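# Flip clear plastic sheet to other half of card holder

## Task

A clear plastic sheet is bound at the spine like a page and rests on the pages of the card holder half that carries the strap. Flip it across so it rests flat and fully spread on the opposite half. The card holder must remain open and flat on the table. Lifting any stack of pages steeply, alone or together with the whole holder, counts as failure. All items must settle shortly after you stop, and a result that holds only because the robot is pressing on it does not count. At the end, release and pull the grippers away. Knocking or placing rigid objects off the table also fails; cloth, paper and film are exempt.

## Robot and tools

Robot: two arms, left_arm and right_arm, each ending in a parallel gripper. The names are labels only, not image sides. The fingers point along the gripper's own +z axis and close along its y axis. The reported gripper position is the point between the finger pads, under 1 cm behind the tips.

Scene frame: the origin sits at table-top height, centred between the arms, roughly 5 to 10 cm behind the table's near edge. +x points out over the table, +z points up, and left_arm is on the +y side. Each result's state line gives, for each arm, end_effector_position in metres and end_effector_quat_wxyz in this frame. At long reach the printed position can be off from the true one. "Hand target" lines show the pose each controller is currently driving toward.

Row layout, shared by execute_actions and move: one flat list of 14 numbers covering both arms, each in [-1, 1]. Send all 14 even if one arm stays still. The order is left_arm dx, dy, dz, rx, ry, rz, opening, then right_arm dx, dy, dz, rx, ry, rz, opening. dx to rz are offsets, not poses, expressed in that gripper's own axes. A value of 1.0 equals 0.6 m or 180 degrees. rx, ry, rz form a single rotation vector. Opening is absolute: +1 is fully open (0.087 m) and -1 is closed.

execute_actions(actions): takes a list of up to 15 actions, run in order. Each action is a table of up to 15 rows, and each row covers one control step of 1/30 s. If a table has fewer than 15 rows, its last row is held for the remaining steps. Every row's offsets are measured from the gripper's measured pose at the start of that action, not from the previous row. For the first action of a call, that start pose is the last pose reported in this scene. Calling with an empty list just returns the current state and images. Results include step readings of end_effector_position, and HELD marks steps where part of that arm's row was held back.

move(target, speed, blocking): target is one 14-number row of offsets from the pose in the latest result that showed one. Both grippers travel in straight lines toward their targets and finish together. Each path lasts 0.5 to 10 s and is cut off after 10 s. speed is the top path speed in m/s, from 0.002 to 0.5 with default 0.25; turning is capped at twice that in rad/s. Openings are sent at the start of the move. Paths do not avoid obstacles or the other arm. Grippers lag, drift off the path and can exceed the speed, especially with a nearly straight arm.

The move: line reports the ending: done, off_target, moving, held or fault. It also lists limits (paced means the sent pose was clipped; held means some steps were blocked, after which the arm may jump faster) and each gripper's distance from its target. If the ending names only one arm, the other finished at rest. With blocking=false the result comes after 0.5 s while the motion continues. Poll with wait(0), or use stop, before sending further rows or moves.

wait(seconds): 0 to 10 s. Lets the scene run while arms hold their last command and returns early if a move ends.

stop(): brakes a running move. A fast arm needs room to stop, and the fingers keep moving.

zoom_image(camera, region): gives a closer view of one camera's latest image. region is [x0, y0, x1, y1] in pixels, at most 504x504, with (0,0) at top-left. Cameras are cam_high, cam_low, cam_left_wrist and cam_right_wrist, each 504x504, returned in that order.

Call it only when the sheet is settled and the grippers are released and clear. Replying without a tool call ends all scenes.

Control details: at each step the commanded pose is clipped to within 70 mm and 16 degrees of the measured pose, so large moves need several actions. After an action the arm continues only to its last clipped pose. Position takes priority over orientation. Joint friction can leave the gripper up to about 31 mm short, so tiny commands may do nothing. To keep an arm still, in your first call send the offset back to its wanted pose, then send zeros in later calls.

Gripping: grip_measured uses the same scale as the opening command. To hold something, command about 0.02 below grip_measured; a smaller margin grips more lightly. The force is about 20 N per pad, and fast closes squeeze harder. A thin flexible sheet can be pinched near its free edge and carried around the spine.

Avoid: lifting the page stack or the holder steeply, fast contacts, and targets set far beyond a contact point, which press hard. Also avoid arm-to-arm collisions and the base bar and plate, which stand up to 3 cm above the table without warning. Knocking rigid items off the table fails the task. Watch for MOTOR HOT (75 °C) and OVER-TEMPERATURE FAULT lines: at 90 °C the arm stops for 10 s, and at 100 °C it drops. "pose unreachable" means a clearance check altered or blocked that arm's command.

Each tool is called after "Call:" by a JSON object that holds its "op" and its "data", one argument or row to a line.

## Session

Call:
{"op": "execute_actions", "data": {
  "actions": []
}}

Scene clock: 0.00 s.
left_arm: end_effector_position=(+0.3613, +0.3146, +0.3639) grip_measured=+0.985 end_effector_quat_wxyz=(+0.724, +0.000, +0.690, -0.001) | right_arm: end_effector_position=(+0.3865, -0.3241, +0.3366) grip_measured=+0.987 end_effector_quat_wxyz=(+0.700, -0.007, +0.714, -0.008)
Joint positions: left_arm=[0.011 1.032 1.041 0.007 0.011 0.01  0.087] | right_arm=[-0.002  1.042  1.061 -0.007  0.011  0.004  0.087]
Joint velocities: left_arm=[ 0.002  0.002  0.017  0.022 -0.022  0.007  0.001] | right_arm=[-0.012 -0.007  0.012 -0.066 -0.037  0.081 -0.   ]
Motor temperatures (°C, as the motors report them): left_arm=[20 21 22 23 25 22] | right_arm=[22 24 21 24 25 24]
Hand target (left_arm): +0.361, +0.315, +0.364; +0.724, +0.000, +0.690, -0.001
Hand target (right_arm): +0.386, -0.324, +0.337; +0.700, -0.007, +0.714, -0.008

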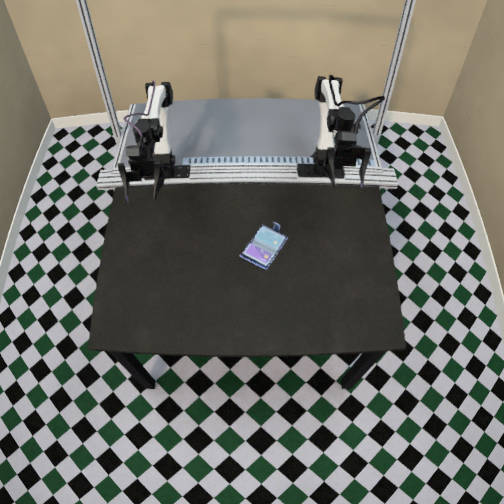

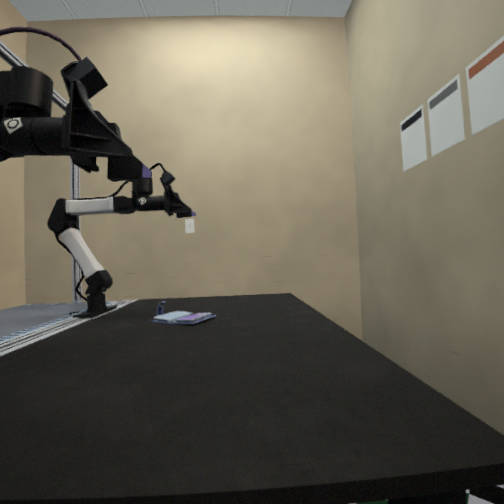

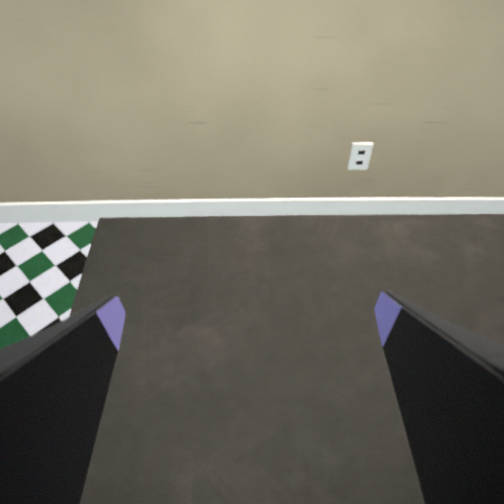

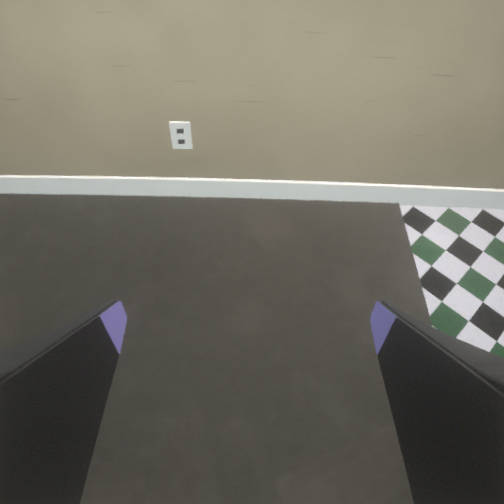

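Call:
{"op": "zoom_image", "data": {
  "camera": "cam_high",
  "region": [220,205,310,285]
}}

Call:
{"op": "zoom_image", "data": {
  "camera": "cam_low",
  "region": [140,290,230,340]
}}

Region (220, 205, 310, 285) of cam_high's 504x504 image, scaled by 5.600, with more detail than that image has.

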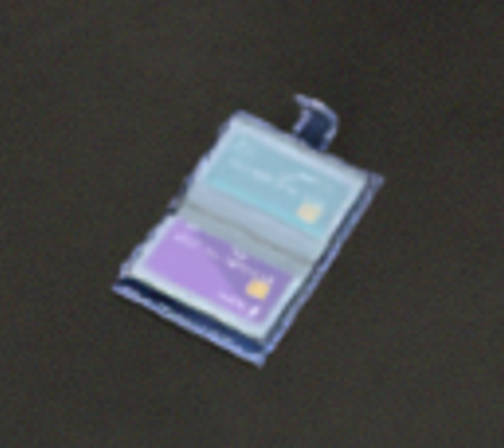

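Region (140, 290, 230, 340) of cam_low's 504x504 image, scaled by 5.600, with more detail than that image has.

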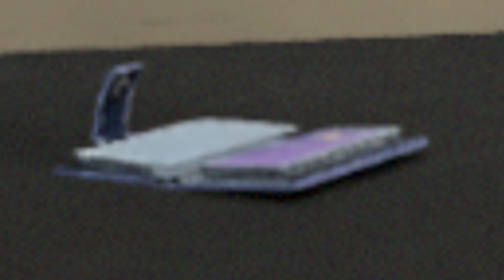

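Call:
{"op": "move", "data": {
  "target": [0.34,-0.37,-0.2,0,0.515,0,0.5,0,0,0,0,0,0,1],
  "speed": 0.4
}}

Call:
{"op": "move", "data": {
  "target": [0,0,0,0,0,0.667,0.5,0,0,0,0,0,0,1],
  "speed": 0.5
}}

Scene clock: 13.60 s.
left_arm: end_effector_position=(+0.2527, +0.0945, +0.1549) grip_measured=+0.500 end_effector_quat_wxyz=(+0.003, +0.002, +1.000, -0.013) | right_arm: end_effector_position=(+0.3865, -0.3241, +0.3366) grip_measured=+0.987 end_effector_quat_wxyz=(+0.700, -0.007, +0.714, -0.008)
Joint positions: left_arm=[-0.601  2.002  1.968 -1.55   0.028 -0.598  0.066] | right_arm=[-0.002  1.042  1.061 -0.007  0.011  0.004  0.087]
Joint velocities: left_arm=[-0.002 -0.012  0.017 -0.007 -0.007 -0.007 -0.   ] | right_arm=[-0.007 -0.012 -0.002  0.007 -0.022  0.066 -0.001]
Motor temperatures (°C, as the motors report them): left_arm=[20 21 24 26 25 22] | right_arm=[22 24 23 27 25 24]
Hand target (left_arm): +0.252, +0.090, +0.158; +0.001, +0.001, +1.000, -0.018
Hand target (right_arm): +0.386, -0.324, +0.337; +0.700, -0.007, +0.714, -0.008
Off the commanded pose (left_arm): 0.002 m, 2 deg.
Off the commanded pose (right_arm): 0.000 m, 0 deg.
joint sent to its limit (left arm) — the command would take joint 4 (wrist pitch) past its lower limit, so that joint was sent only as far as its limit.
move: done

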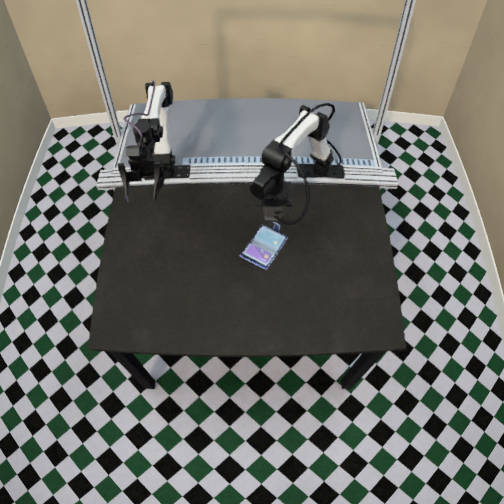

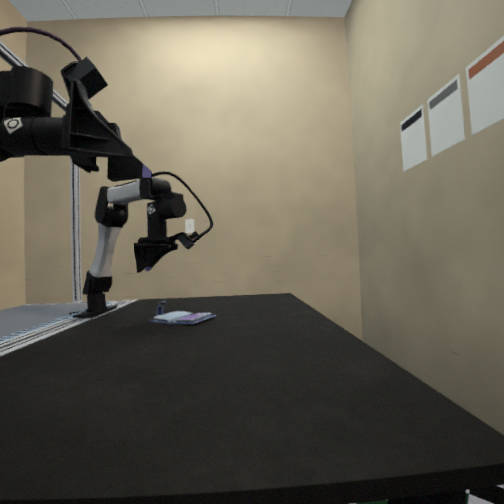

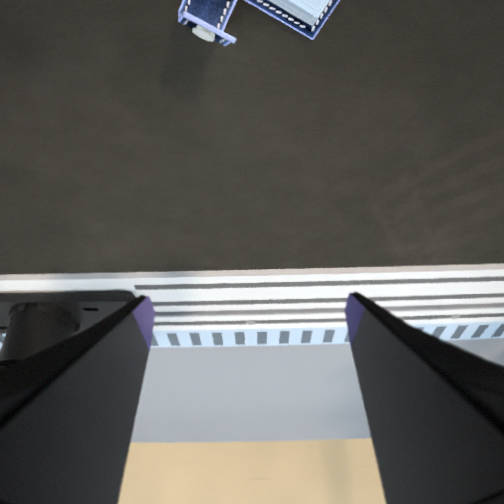

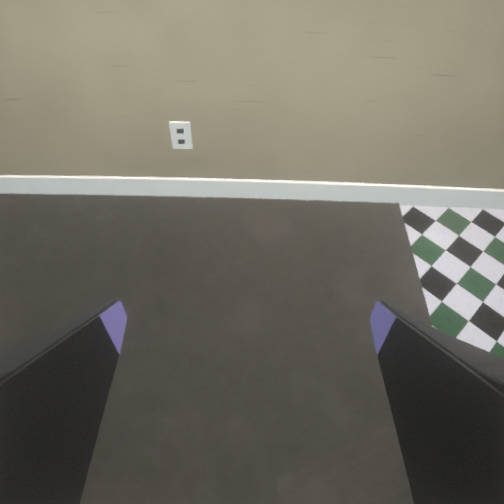

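Scene clock: 16.43 s.
left_arm: end_effector_position=(+0.2533, +0.0964, +0.1525) grip_measured=+0.500 end_effector_quat_wxyz=(-0.000, +0.864, +0.504, -0.007) | right_arm: end_effector_position=(+0.3865, -0.3241, +0.3366) grip_measured=+0.987 end_effector_quat_wxyz=(+0.700, -0.007, +0.714, -0.008)
Joint positions: left_arm=[-0.783  1.916  1.845 -1.535  0.028  1.301  0.066] | right_arm=[-0.002  1.042  1.061 -0.007  0.011  0.004  0.087]
Joint velocities: left_arm=[-0.002  0.007  0.002 -0.051 -0.022  0.007 -0.001] | right_arm=[-0.007 -0.012  0.002  0.007  0.007 -0.11  -0.   ]
Motor temperatures (°C, as the motors report them): left_arm=[20 22 24 26 25 22] | right_arm=[22 24 24 28 25 24]
Hand target (left_arm): +0.253, +0.094, +0.154; +0.013, +0.867, +0.498, -0.005
Hand target (right_arm): +0.386, -0.324, +0.337; +0.700, -0.007, +0.714, -0.008
Off the commanded pose (left_arm): 0.003 m, 2 deg.
Off the commanded pose (right_arm): 0.000 m, 0 deg.
move: done

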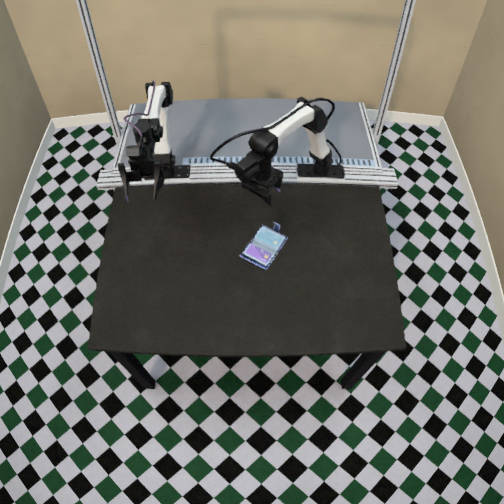

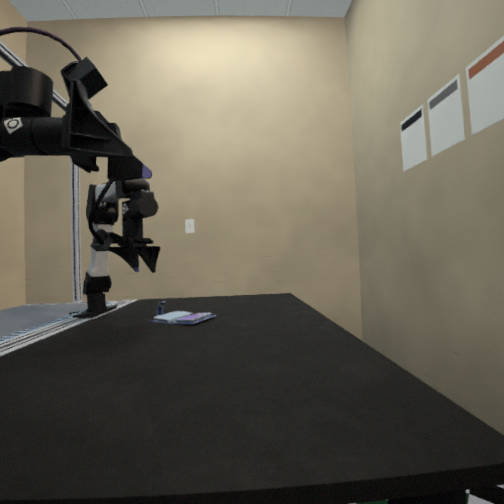

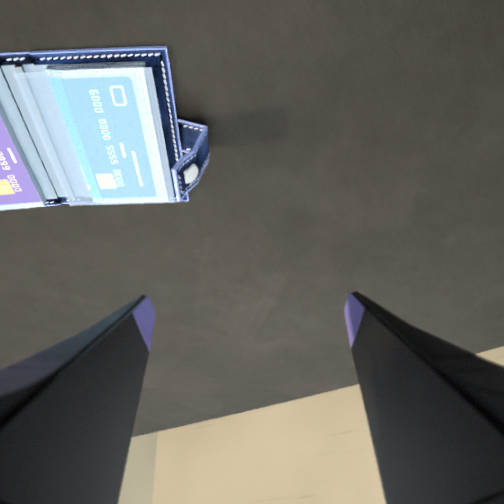

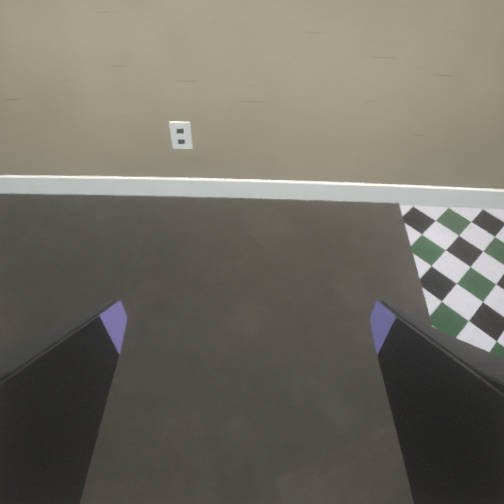

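Call:
{"op": "move", "data": {
  "target": [-0.06,0.145,0.15,0,0,0,0.2,0,0,0,0,0,0,1]
}}

Scene clock: 19.63 s.
left_arm: end_effector_position=(+0.3067, +0.0321, +0.0613) grip_measured=+0.200 end_effector_quat_wxyz=(-0.015, +0.864, +0.503, -0.010) | right_arm: end_effector_position=(+0.3865, -0.3241, +0.3366) grip_measured=+0.987 end_effector_quat_wxyz=(+0.700, -0.007, +0.714, -0.008)
Joint positions: left_arm=[-0.804  2.288  2.039 -1.387  0.028  1.283  0.052] | right_arm=[-0.002  1.042  1.061 -0.007  0.011  0.004  0.087]
Joint velocities: left_arm=[-0.012 -0.017 -0.007 -0.007 -0.022 -0.022  0.001] | right_arm=[ 0.002 -0.012  0.002 -0.066  0.051  0.051 -0.001]
Motor temperatures (°C, as the motors report them): left_arm=[20 23 24 25 25 22] | right_arm=[22 24 24 28 25 24]
Hand target (left_arm): +0.311, +0.023, +0.062; -0.000, +0.864, +0.504, -0.007
Hand target (right_arm): +0.386, -0.324, +0.337; +0.700, -0.007, +0.714, -0.008
Off the commanded pose (left_arm): 0.011 m, 2 deg.
Off the commanded pose (right_arm): 0.000 m, 0 deg.
move: off_target (left_arm)

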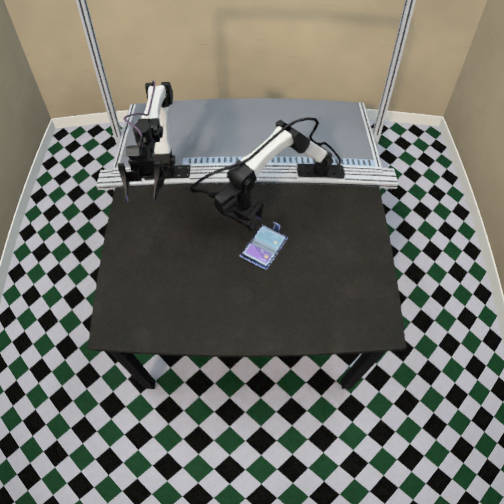

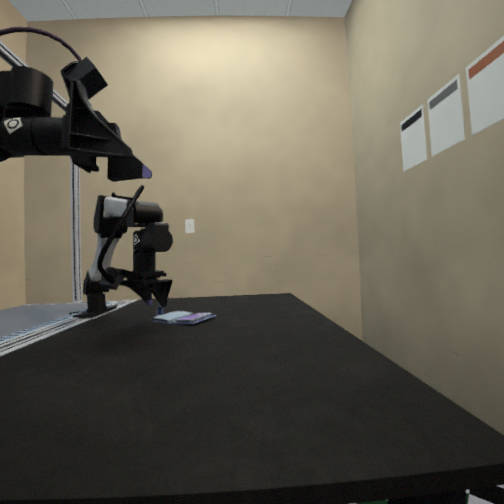

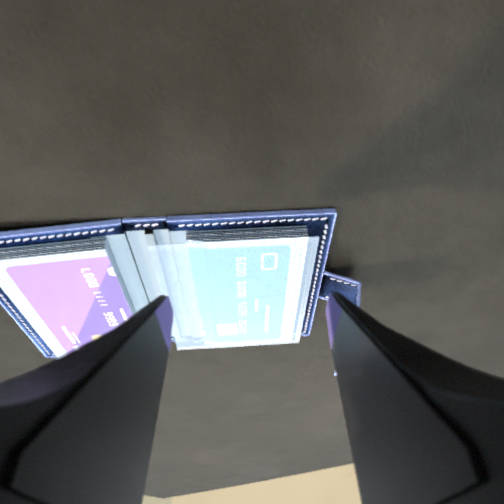

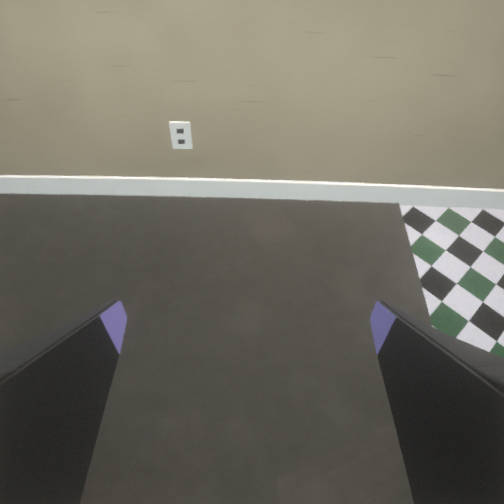

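Call:
{"op": "move", "data": {
  "target": [0.045,0.02,0.045,-0.01,0,-0.01,0.2,0,0,0,0,0,0,1],
  "speed": 0.06
}}

Call:
{"op": "zoom_image", "data": {
  "camera": "cam_low",
  "region": [135,275,225,335]
}}

Scene clock: 22.83 s.
left_arm: end_effector_position=(+0.3247, +0.0477, +0.0353) grip_measured=+0.200 end_effector_quat_wxyz=(-0.007, +0.856, +0.517, -0.008) | right_arm: end_effector_position=(+0.3865, -0.3241, +0.3366) grip_measured=+0.987 end_effector_quat_wxyz=(+0.700, -0.007, +0.714, -0.008)
Joint positions: left_arm=[-0.75   2.288  1.935 -1.268  0.025  1.304  0.052] | right_arm=[-0.002  1.042  1.061 -0.007  0.011  0.004  0.087]
Joint velocities: left_arm=[ 0.007  0.027 -0.002  0.037 -0.007 -0.007 -0.   ] | right_arm=[-0.012  0.012  0.002  0.081 -0.11   0.037  0.001]
Motor temperatures (°C, as the motors report them): left_arm=[20 24 25 25 25 22] | right_arm=[22 24 24 29 25 24]
Hand target (left_arm): +0.330, +0.051, +0.034; -0.002, +0.856, +0.516, -0.001
Hand target (right_arm): +0.386, -0.324, +0.337; +0.700, -0.007, +0.714, -0.008
Off the commanded pose (left_arm): 0.006 m, 1 deg.
Off the commanded pose (right_arm): 0.000 m, 0 deg.
move: done

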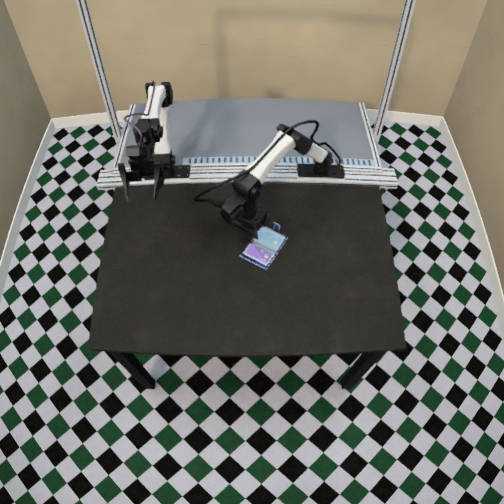

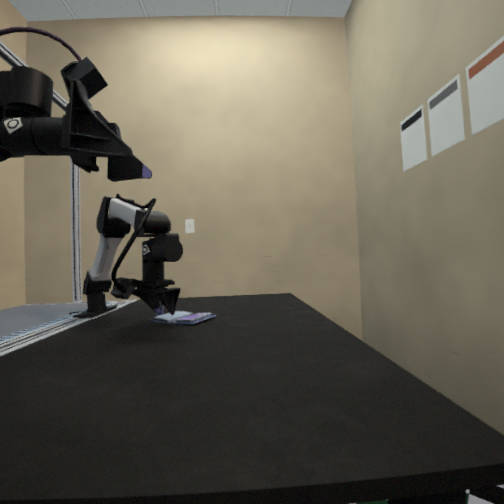

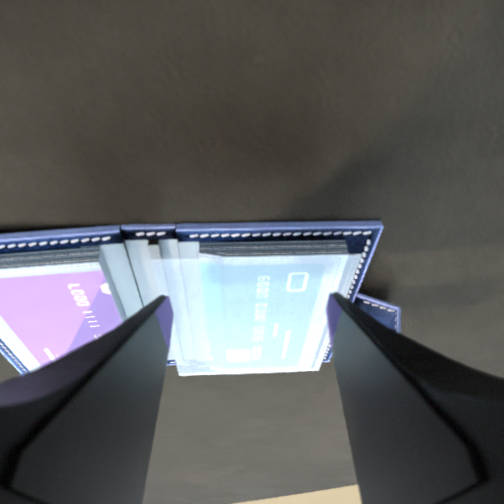

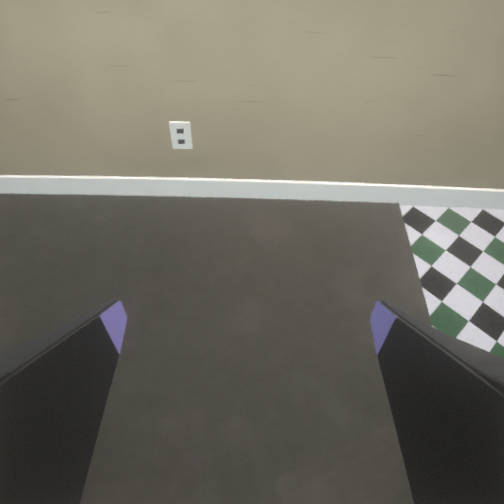

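Region (135, 275, 225, 335) of cam_low's 504x504 image, scaled by 5.600, with more detail than that image has.

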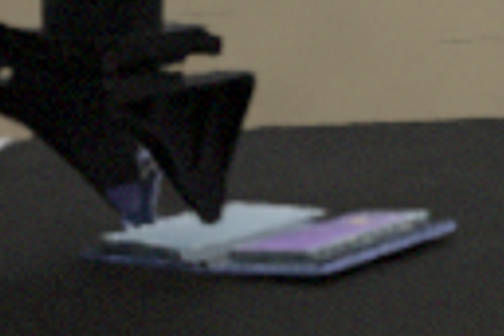

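Call:
{"op": "move", "data": {
  "target": [0.035,0,0.028,0,0,0,0.25,0,0,0,0,0,0,1],
  "speed": 0.03
}}

Call:
{"op": "zoom_image", "data": {
  "camera": "cam_low",
  "region": [135,275,225,335]
}}

Scene clock: 25.77 s.
left_arm: end_effector_position=(+0.3267, +0.0610, +0.0219) grip_measured=+0.250 end_effector_quat_wxyz=(-0.016, +0.857, +0.515, -0.012) | right_arm: end_effector_position=(+0.3865, -0.3241, +0.3366) grip_measured=+0.987 end_effector_quat_wxyz=(+0.700, -0.007, +0.714, -0.008)
Joint positions: left_arm=[-0.724  2.282  1.87  -1.229  0.028  1.336  0.055] | right_arm=[-0.002  1.042  1.061 -0.007  0.011  0.004  0.087]
Joint velocities: left_arm=[ 0.012 -0.017 -0.042 -0.066  0.022 -0.051 -0.001] | right_arm=[ 0.002 -0.002  0.007 -0.11  -0.037  0.081 -0.   ]
Motor temperatures (°C, as the motors report them): left_arm=[20 25 25 25 25 22] | right_arm=[22 24 25 29 25 24]
Hand target (left_arm): +0.334, +0.067, +0.019; -0.008, +0.856, +0.517, -0.007
Hand target (right_arm): +0.386, -0.324, +0.337; +0.700, -0.007, +0.714, -0.008
Off the commanded pose (left_arm): 0.010 m, 1 deg.
Off the commanded pose (right_arm): 0.000 m, 0 deg.
move: done

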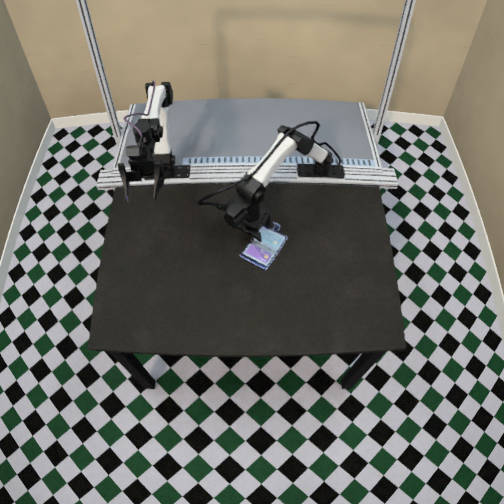

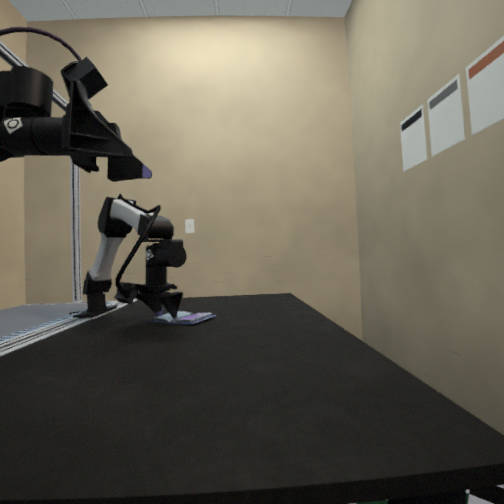

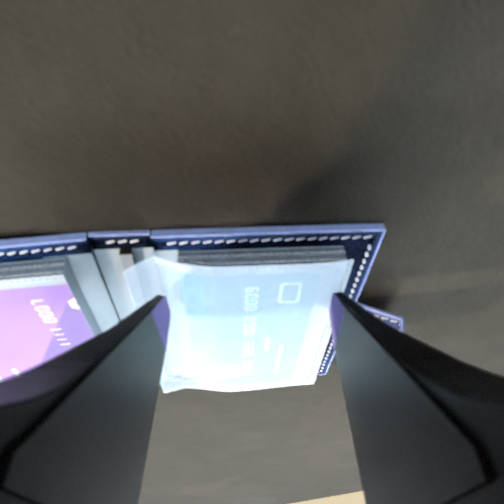

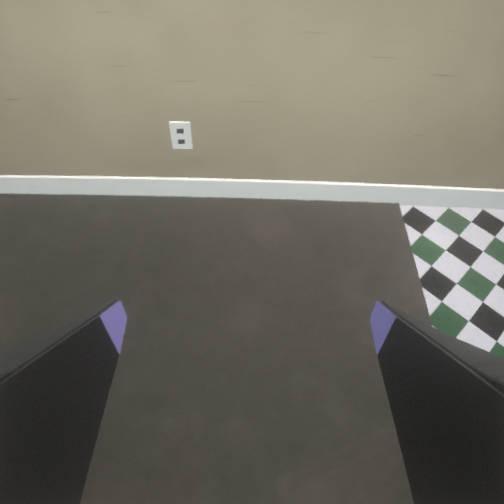

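Region (135, 275, 225, 335) of cam_low's 504x504 image, scaled by 5.600, with more detail than that image has.

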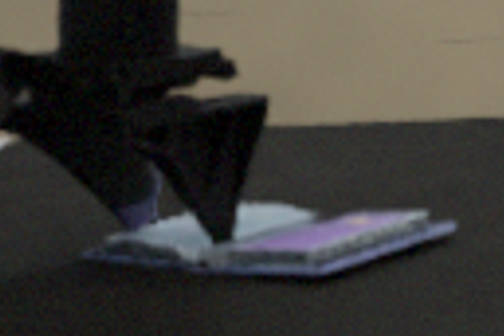

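Call:
{"op": "execute_actions", "data": {
  "actions": [
    [[0,0.01,0,-0.025,0,0,0.1,0,0,0,0,0,0,1]],
    [[0,0.01,0.005,0,0,0,-0.05,0,0,0,0,0,0,1]],
    [[0,0.01,0.005,0,0,0,-0.25,0,0,0,0,0,0,1]]
  ]
}}

Call:
{"op": "zoom_image", "data": {
  "camera": "cam_low",
  "region": [135,275,225,335]
}}

Scene clock: 29.70 s.
left_arm: end_effector_position=(+0.3284, +0.0603, +0.0255) grip_measured=-0.250 end_effector_quat_wxyz=(+0.004, +0.858, +0.514, -0.002) | right_arm: end_effector_position=(+0.3865, -0.3241, +0.3366) grip_measured=+0.987 end_effector_quat_wxyz=(+0.700, -0.007, +0.714, -0.008)
Joint positions: left_arm=[-0.725  2.24   1.816 -1.173  0.021  1.335  0.033] | right_arm=[-0.002  1.042  1.061 -0.007  0.011  0.004  0.087]
Joint velocities: left_arm=[ 0.022  0.002  0.007 -0.007 -0.007  0.007  0.001] | right_arm=[-0.012 -0.012 -0.007 -0.007 -0.007 -0.037  0.   ]
Motor temperatures (°C, as the motors report them): left_arm=[20 26 25 25 25 22] | right_arm=[22 24 25 30 25 24]
Hand target (left_arm): +0.334, +0.058, +0.023; +0.004, +0.858, +0.514, -0.002
Hand target (right_arm): +0.386, -0.324, +0.337; +0.700, -0.007, +0.714, -0.008
Off the commanded pose (left_arm): 0.007 m, 0 deg.
Off the commanded pose (right_arm): 0.000 m, 0 deg.
Step readings (end_effector_position; steps 1 to 15: 1st action; 16 to 30: 2nd action; 31 to 45: 3rd action):
0: left_arm (+0.3268, +0.0611, +0.0218) | right_arm (+0.3865, -0.3241, +0.3366)
1: left_arm (+0.3259, +0.0617, +0.0218) | right_arm (+0.3865, -0.3241, +0.3366)
2: left_arm (+0.3260, +0.0615, +0.0234) | right_arm (+0.3865, -0.3241, +0.3366)
4: left_arm (+0.3260, +0.0618, +0.0245) | right_arm (+0.3865, -0.3241, +0.3366)
8: left_arm (+0.3271, +0.0613, +0.0237) | right_arm (+0.3865, -0.3241, +0.3366)
15: left_arm (+0.3275, +0.0611, +0.0237) | right_arm (+0.3865, -0.3241, +0.3366)
16: left_arm (+0.3273, +0.0613, +0.0239) | right_arm (+0.3865, -0.3241, +0.3366)
17: left_arm (+0.3273, +0.0613, +0.0243) | right_arm (+0.3865, -0.3241, +0.3366)
19: left_arm (+0.3279, +0.0607, +0.0249) | right_arm (+0.3865, -0.3241, +0.3366)
23: left_arm (+0.3284, +0.0603, +0.0255) | right_arm (+0.3865, -0.3241, +0.3366)
30: left_arm (+0.3284, +0.0603, +0.0255) | right_arm (+0.3865, -0.3241, +0.3366)
31: left_arm (+0.3284, +0.0603, +0.0255) | right_arm (+0.3865, -0.3241, +0.3366)
32: left_arm (+0.3284, +0.0603, +0.0255) | right_arm (+0.3865, -0.3241, +0.3366)
34: left_arm (+0.3284, +0.0603, +0.0255) | right_arm (+0.3865, -0.3241, +0.3366)
38: left_arm (+0.3284, +0.0603, +0.0255) | right_arm (+0.3865, -0.3241, +0.3366)
45: end_effector_position above

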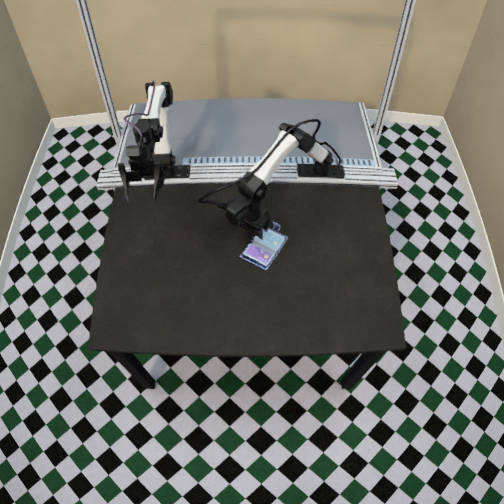

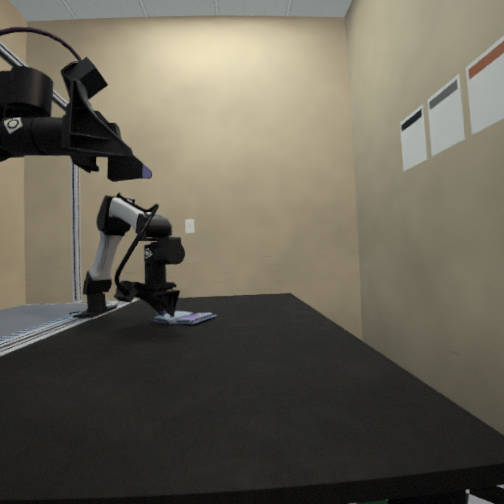

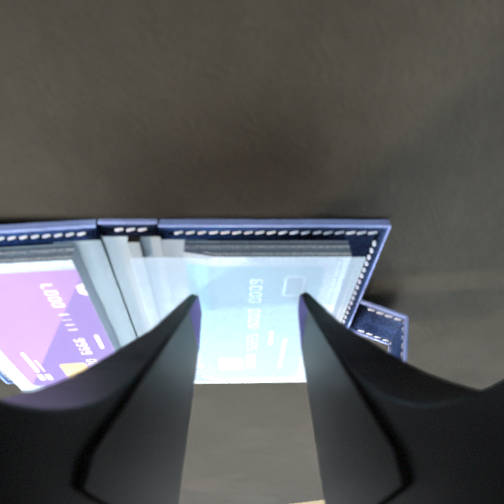

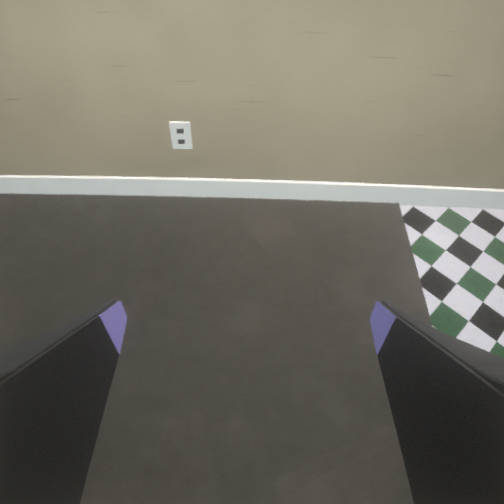

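Region (135, 275, 225, 335) of cam_low's 504x504 image, scaled by 5.600, with more detail than that image has.

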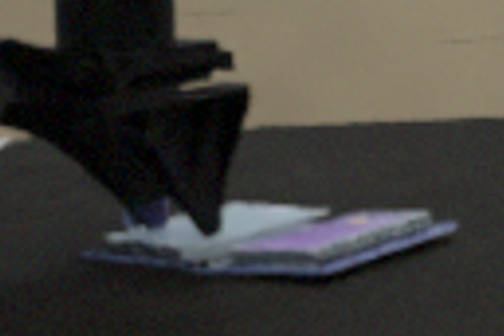

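It lifted; press more firmly.

Call:
{"op": "execute_actions", "data": {
  "actions": [
    [[0,0,0.005,0,0,0,0.05,0,0,0,0,0,0,1]],
    [[0,0.005,0.022,-0.01,0,0,0.05,0,0,0,0,0,0,1]],
    [[0,0.005,0.016,0,0,0,-0.15,0,0,0,0,0,0,1]],
    [[0,0.005,0.016,0,0,0,-0.4,0,0,0,0,0,0,1]]
  ]
}}

Call:
{"op": "zoom_image", "data": {
  "camera": "cam_low",
  "region": [135,275,225,335]
}}

Scene clock: 34.10 s.
left_arm: end_effector_position=(+0.3278, +0.0611, +0.0234) grip_measured=-0.399 end_effector_quat_wxyz=(+0.009, +0.858, +0.514, +0.001) | right_arm: end_effector_position=(+0.3865, -0.3241, +0.3366) grip_measured=+0.987 end_effector_quat_wxyz=(+0.700, -0.007, +0.714, -0.008)
Joint positions: left_arm=[-0.726  2.225  1.783 -1.144  0.017  1.334  0.026] | right_arm=[-0.002  1.042  1.061 -0.007  0.011  0.004  0.087]
Joint velocities: left_arm=[-0.002 -0.007  0.002 -0.051 -0.095  0.037  0.   ] | right_arm=[-0.007  0.007  0.002 -0.051 -0.022 -0.066  0.001]
Motor temperatures (°C, as the motors report them): left_arm=[20 27 25 24 25 22] | right_arm=[22 24 25 30 25 24]
Hand target (left_arm): +0.329, +0.060, +0.014; +0.008, +0.858, +0.514, -0.001
Hand target (right_arm): +0.386, -0.324, +0.337; +0.700, -0.007, +0.714, -0.008
Off the commanded pose (left_arm): 0.010 m, 0 deg.
Off the commanded pose (right_arm): 0.000 m, 0 deg.
Step readings (end_effector_position; steps 1 to 15: 1st action; 16 to 30: 2nd action; 31 to 45: 3rd action; 46 to 60: 4th action):
0: left_arm (+0.3284, +0.0603, +0.0255) | right_arm (+0.3865, -0.3241, +0.3366)
1: left_arm (+0.3284, +0.0603, +0.0255) | right_arm (+0.3865, -0.3241, +0.3366)
2: left_arm (+0.3284, +0.0603, +0.0255) | right_arm (+0.3865, -0.3241, +0.3366)
4: left_arm (+0.3284, +0.0603, +0.0255) | right_arm (+0.3865, -0.3241, +0.3366)
8: left_arm (+0.3284, +0.0603, +0.0255) | right_arm (+0.3865, -0.3241, +0.3366)
15: left_arm (+0.3284, +0.0603, +0.0255) | right_arm (+0.3865, -0.3241, +0.3366)
16: left_arm (+0.3285, +0.0602, +0.0237) | right_arm (+0.3865, -0.3241, +0.3366)
17: left_arm (+0.3289, +0.0602, +0.0228) | right_arm (+0.3865, -0.3241, +0.3366)
19: left_arm (+0.3287, +0.0599, +0.0231) | right_arm (+0.3865, -0.3241, +0.3366)
23: left_arm (+0.3288, +0.0598, +0.0234) | right_arm (+0.3865, -0.3241, +0.3366)
30: left_arm (+0.3289, +0.0598, +0.0233) | right_arm (+0.3865, -0.3241, +0.3366)
31: left_arm (+0.3283, +0.0603, +0.0233) | right_arm (+0.3865, -0.3241, +0.3366)
32: left_arm (+0.3274, +0.0610, +0.0233) | right_arm (+0.3865, -0.3241, +0.3366)
34: left_arm (+0.3269, +0.0612, +0.0233) | right_arm (+0.3865, -0.3241, +0.3366)
38: left_arm (+0.3269, +0.0612, +0.0233) | right_arm (+0.3865, -0.3241, +0.3366)
45: left_arm (+0.3269, +0.0612, +0.0233) | right_arm (+0.3865, -0.3241, +0.3366)
46: left_arm (+0.3267, +0.0615, +0.0233) | right_arm (+0.3865, -0.3241, +0.3366)
47: left_arm (+0.3274, +0.0611, +0.0234) | right_arm (+0.3865, -0.3241, +0.3366)
49: left_arm (+0.3278, +0.0611, +0.0234) | right_arm (+0.3865, -0.3241, +0.3366)
53: left_arm (+0.3278, +0.0611, +0.0234) | right_arm (+0.3865, -0.3241, +0.3366)
60: end_effector_position above

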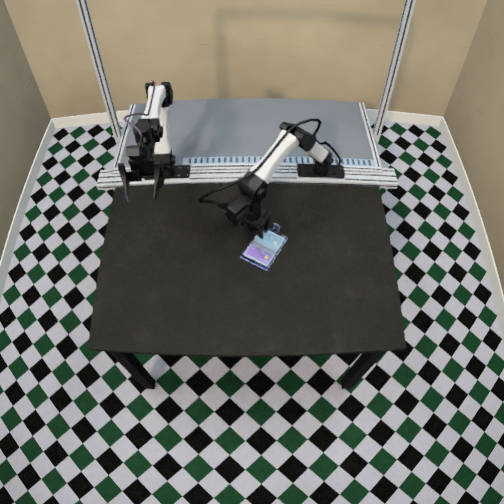

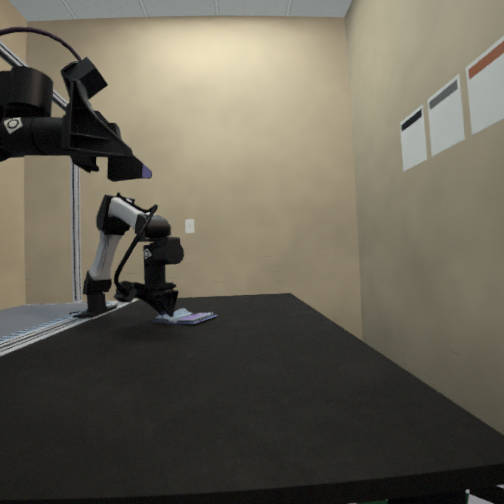

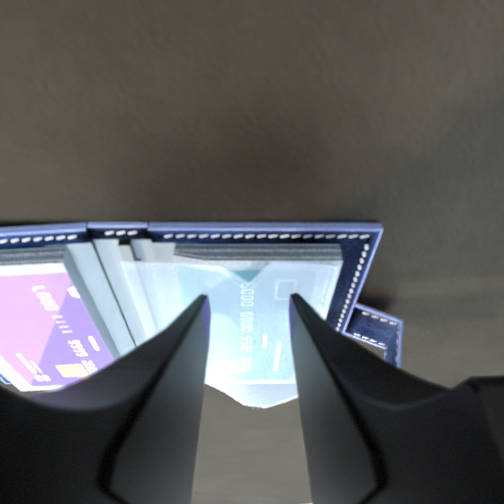

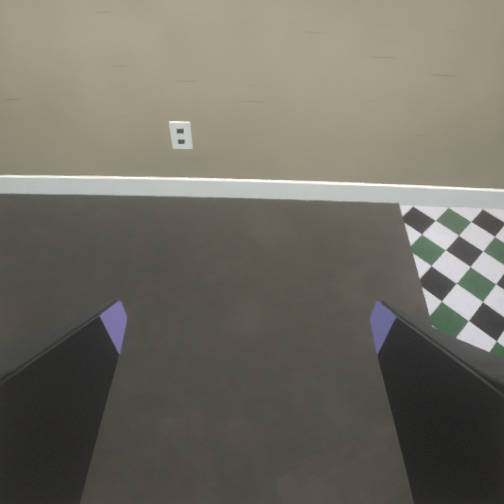

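Region (135, 275, 225, 335) of cam_low's 504x504 image, scaled by 5.600, with more detail than that image has.

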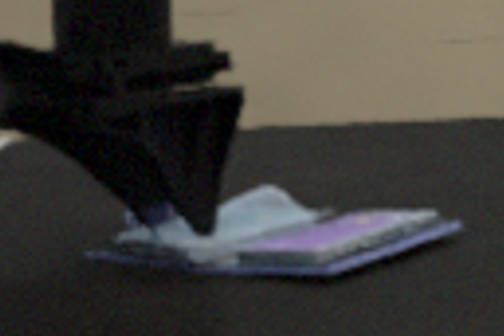

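Call:
{"op": "execute_actions", "data": {
  "actions": [
    [[0,0.005,0.016,0,0,0,-0.65,0,0,0,0,0,0,1]],
    [[0,0.005,0.016,0,0,0,-0.85,0,0,0,0,0,0,1]],
    [[0,0.005,0.016,0,0,0,-1,0,0,0,0,0,0,1]]
  ]
}}

Call:
{"op": "move", "data": {
  "target": [0,0.065,-0.045,0,0,0,-1,0,0,0,0,0,0,1],
  "speed": 0.04
}}

Call:
{"op": "zoom_image", "data": {
  "camera": "cam_low",
  "region": [135,275,225,335]
}}

Scene clock: 38.97 s.
left_arm: end_effector_position=(+0.3338, +0.0586, +0.0239) grip_measured=-1.000 end_effector_quat_wxyz=(+0.019, +0.858, +0.513, +0.011) | right_arm: end_effector_position=(+0.3865, -0.3241, +0.3366) grip_measured=+0.987 end_effector_quat_wxyz=(+0.700, -0.007, +0.714, -0.008)
Joint positions: left_arm=[-0.726  2.225  1.783 -1.119  0.005  1.335  0.   ] | right_arm=[-0.002  1.042  1.061 -0.007  0.011  0.004  0.087]
Joint velocities: left_arm=[ 0.017  0.002 -0.012  0.007 -0.037  0.022  0.   ] | right_arm=[-0.022 -0.002 -0.012  0.022  0.051  0.022 -0.001]
Motor temperatures (°C, as the motors report them): left_arm=[20 28 25 24 25 22] | right_arm=[22 24 26 31 25 24]
Hand target (left_arm): +0.334, +0.059, +0.014; +0.014, +0.858, +0.514, +0.007
Hand target (right_arm): +0.386, -0.324, +0.337; +0.700, -0.007, +0.714, -0.008
Off the commanded pose (left_arm): 0.010 m, 1 deg.
Off the commanded pose (right_arm): 0.000 m, 0 deg.
Step readings (end_effector_position; steps 1 to 15: 1st action; 16 to 30: 2nd action; 31 to 45: 3rd action):
0: left_arm (+0.3278, +0.0611, +0.0234) | right_arm (+0.3865, -0.3241, +0.3366)
1: left_arm (+0.3285, +0.0609, +0.0235) | right_arm (+0.3865, -0.3241, +0.3366)
2: left_arm (+0.3295, +0.0603, +0.0235) | right_arm (+0.3865, -0.3241, +0.3366)
4: left_arm (+0.3302, +0.0601, +0.0236) | right_arm (+0.3865, -0.3241, +0.3366)
8: left_arm (+0.3302, +0.0601, +0.0236) | right_arm (+0.3865, -0.3241, +0.3366)
15: left_arm (+0.3302, +0.0601, +0.0236) | right_arm (+0.3865, -0.3241, +0.3366)
16: left_arm (+0.3303, +0.0601, +0.0236) | right_arm (+0.3865, -0.3241, +0.3366)
17: left_arm (+0.3308, +0.0600, +0.0236) | right_arm (+0.3865, -0.3241, +0.3366)
19: left_arm (+0.3311, +0.0599, +0.0237) | right_arm (+0.3865, -0.3241, +0.3366)
23: left_arm (+0.3312, +0.0598, +0.0237) | right_arm (+0.3865, -0.3241, +0.3366)
30: left_arm (+0.3312, +0.0598, +0.0237) | right_arm (+0.3865, -0.3241, +0.3366)
31: left_arm (+0.3320, +0.0595, +0.0237) | right_arm (+0.3865, -0.3241, +0.3366)
32: left_arm (+0.3333, +0.0587, +0.0238) | right_arm (+0.3865, -0.3241, +0.3366)
34: left_arm (+0.3338, +0.0586, +0.0239) | right_arm (+0.3865, -0.3241, +0.3366)
38: left_arm (+0.3338, +0.0586, +0.0239) | right_arm (+0.3865, -0.3241, +0.3366)
45: end_effector_position above

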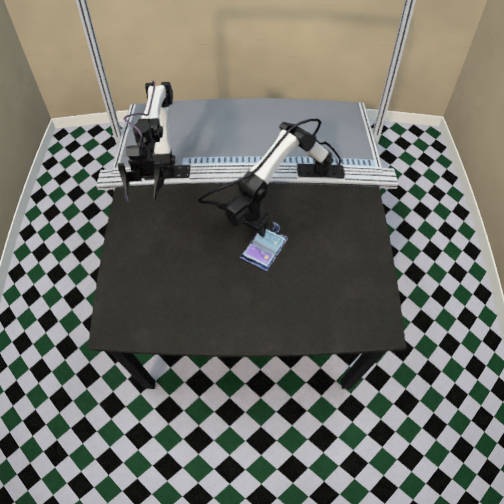

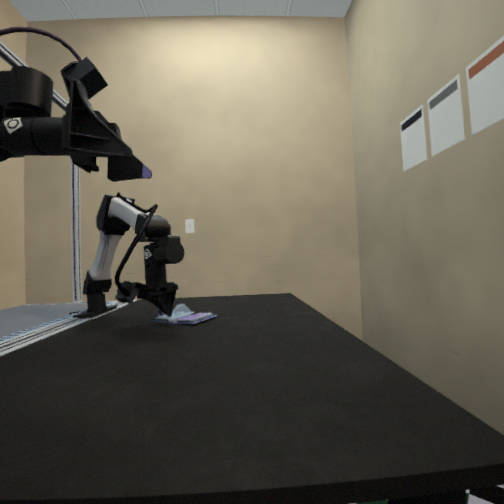

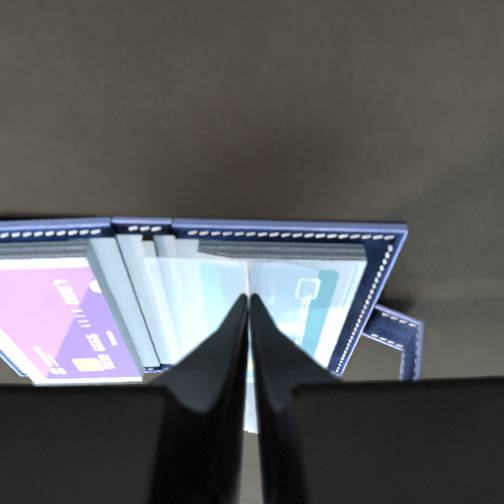

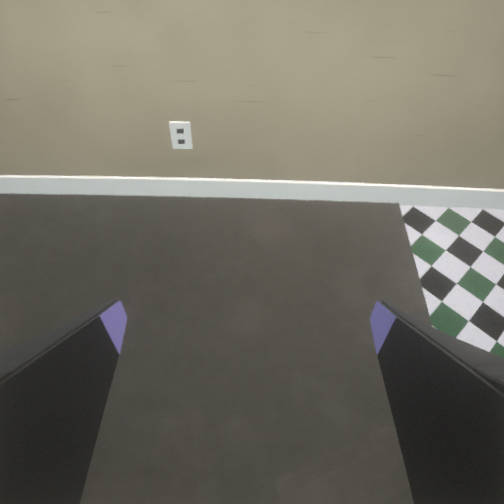

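Scene clock: 40.60 s.
left_arm: end_effector_position=(+0.3636, +0.0375, +0.0561) grip_measured=-1.000 end_effector_quat_wxyz=(+0.025, +0.858, +0.513, +0.013) | right_arm: end_effector_position=(+0.3865, -0.3241, +0.3366) grip_measured=+0.987 end_effector_quat_wxyz=(+0.700, -0.007, +0.714, -0.008)
Joint positions: left_arm=[-0.717  2.371  2.155 -1.331  0.004  1.346  0.   ] | right_arm=[-0.002  1.042  1.061 -0.007  0.011  0.004  0.087]
Joint velocities: left_arm=[ 0.002 -0.007  0.002 -0.095  0.066  0.022  0.   ] | right_arm=[ 0.002  0.002  0.007 -0.022 -0.051 -0.022 -0.   ]
Motor temperatures (°C, as the motors report them): left_arm=[20 28 25 24 25 22] | right_arm=[22 24 26 31 25 24]
Hand target (left_arm): +0.367, +0.041, +0.053; +0.019, +0.858, +0.514, +0.011
Hand target (right_arm): +0.386, -0.324, +0.337; +0.700, -0.007, +0.714, -0.008
Off the commanded pose (left_arm): 0.006 m, 1 deg.
Off the commanded pose (right_arm): 0.000 m, 0 deg.
move: done

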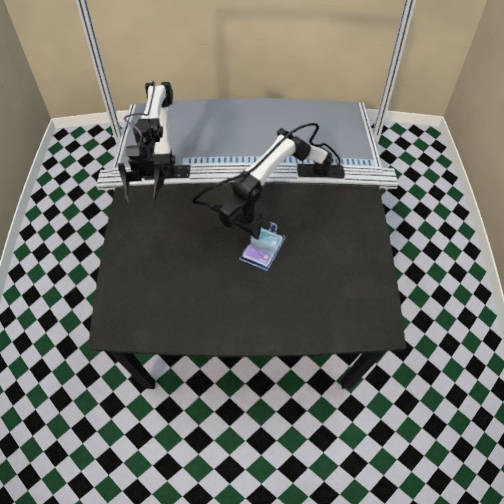

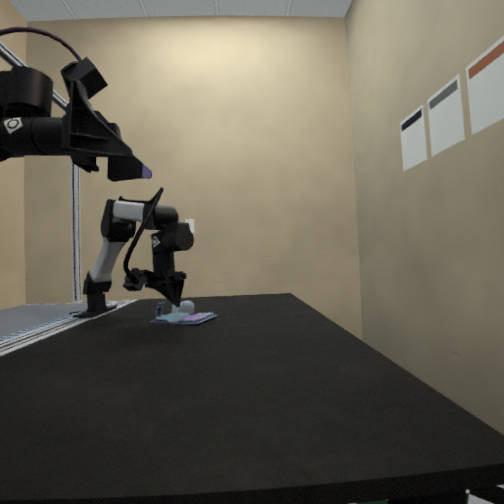

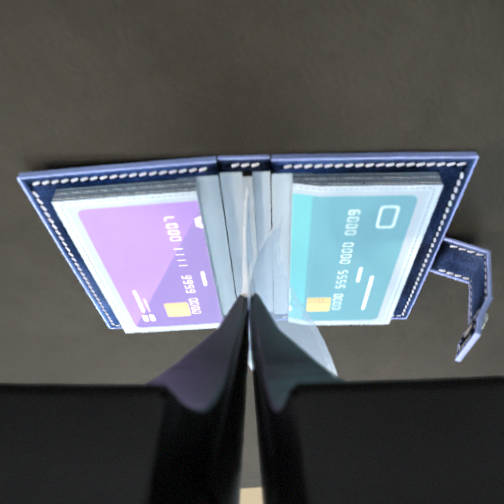

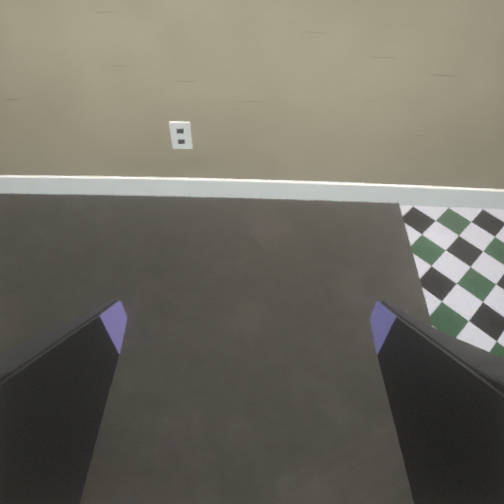

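Region (135, 275, 225, 335) of cam_low's 504x504 image, scaled by 5.600, with more detail than that image has.

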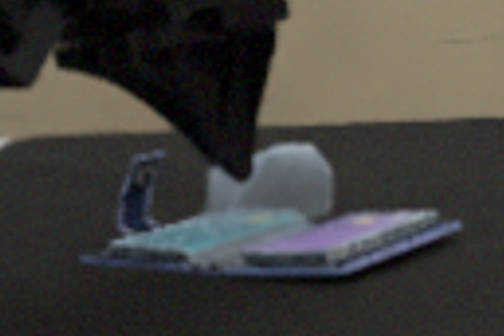

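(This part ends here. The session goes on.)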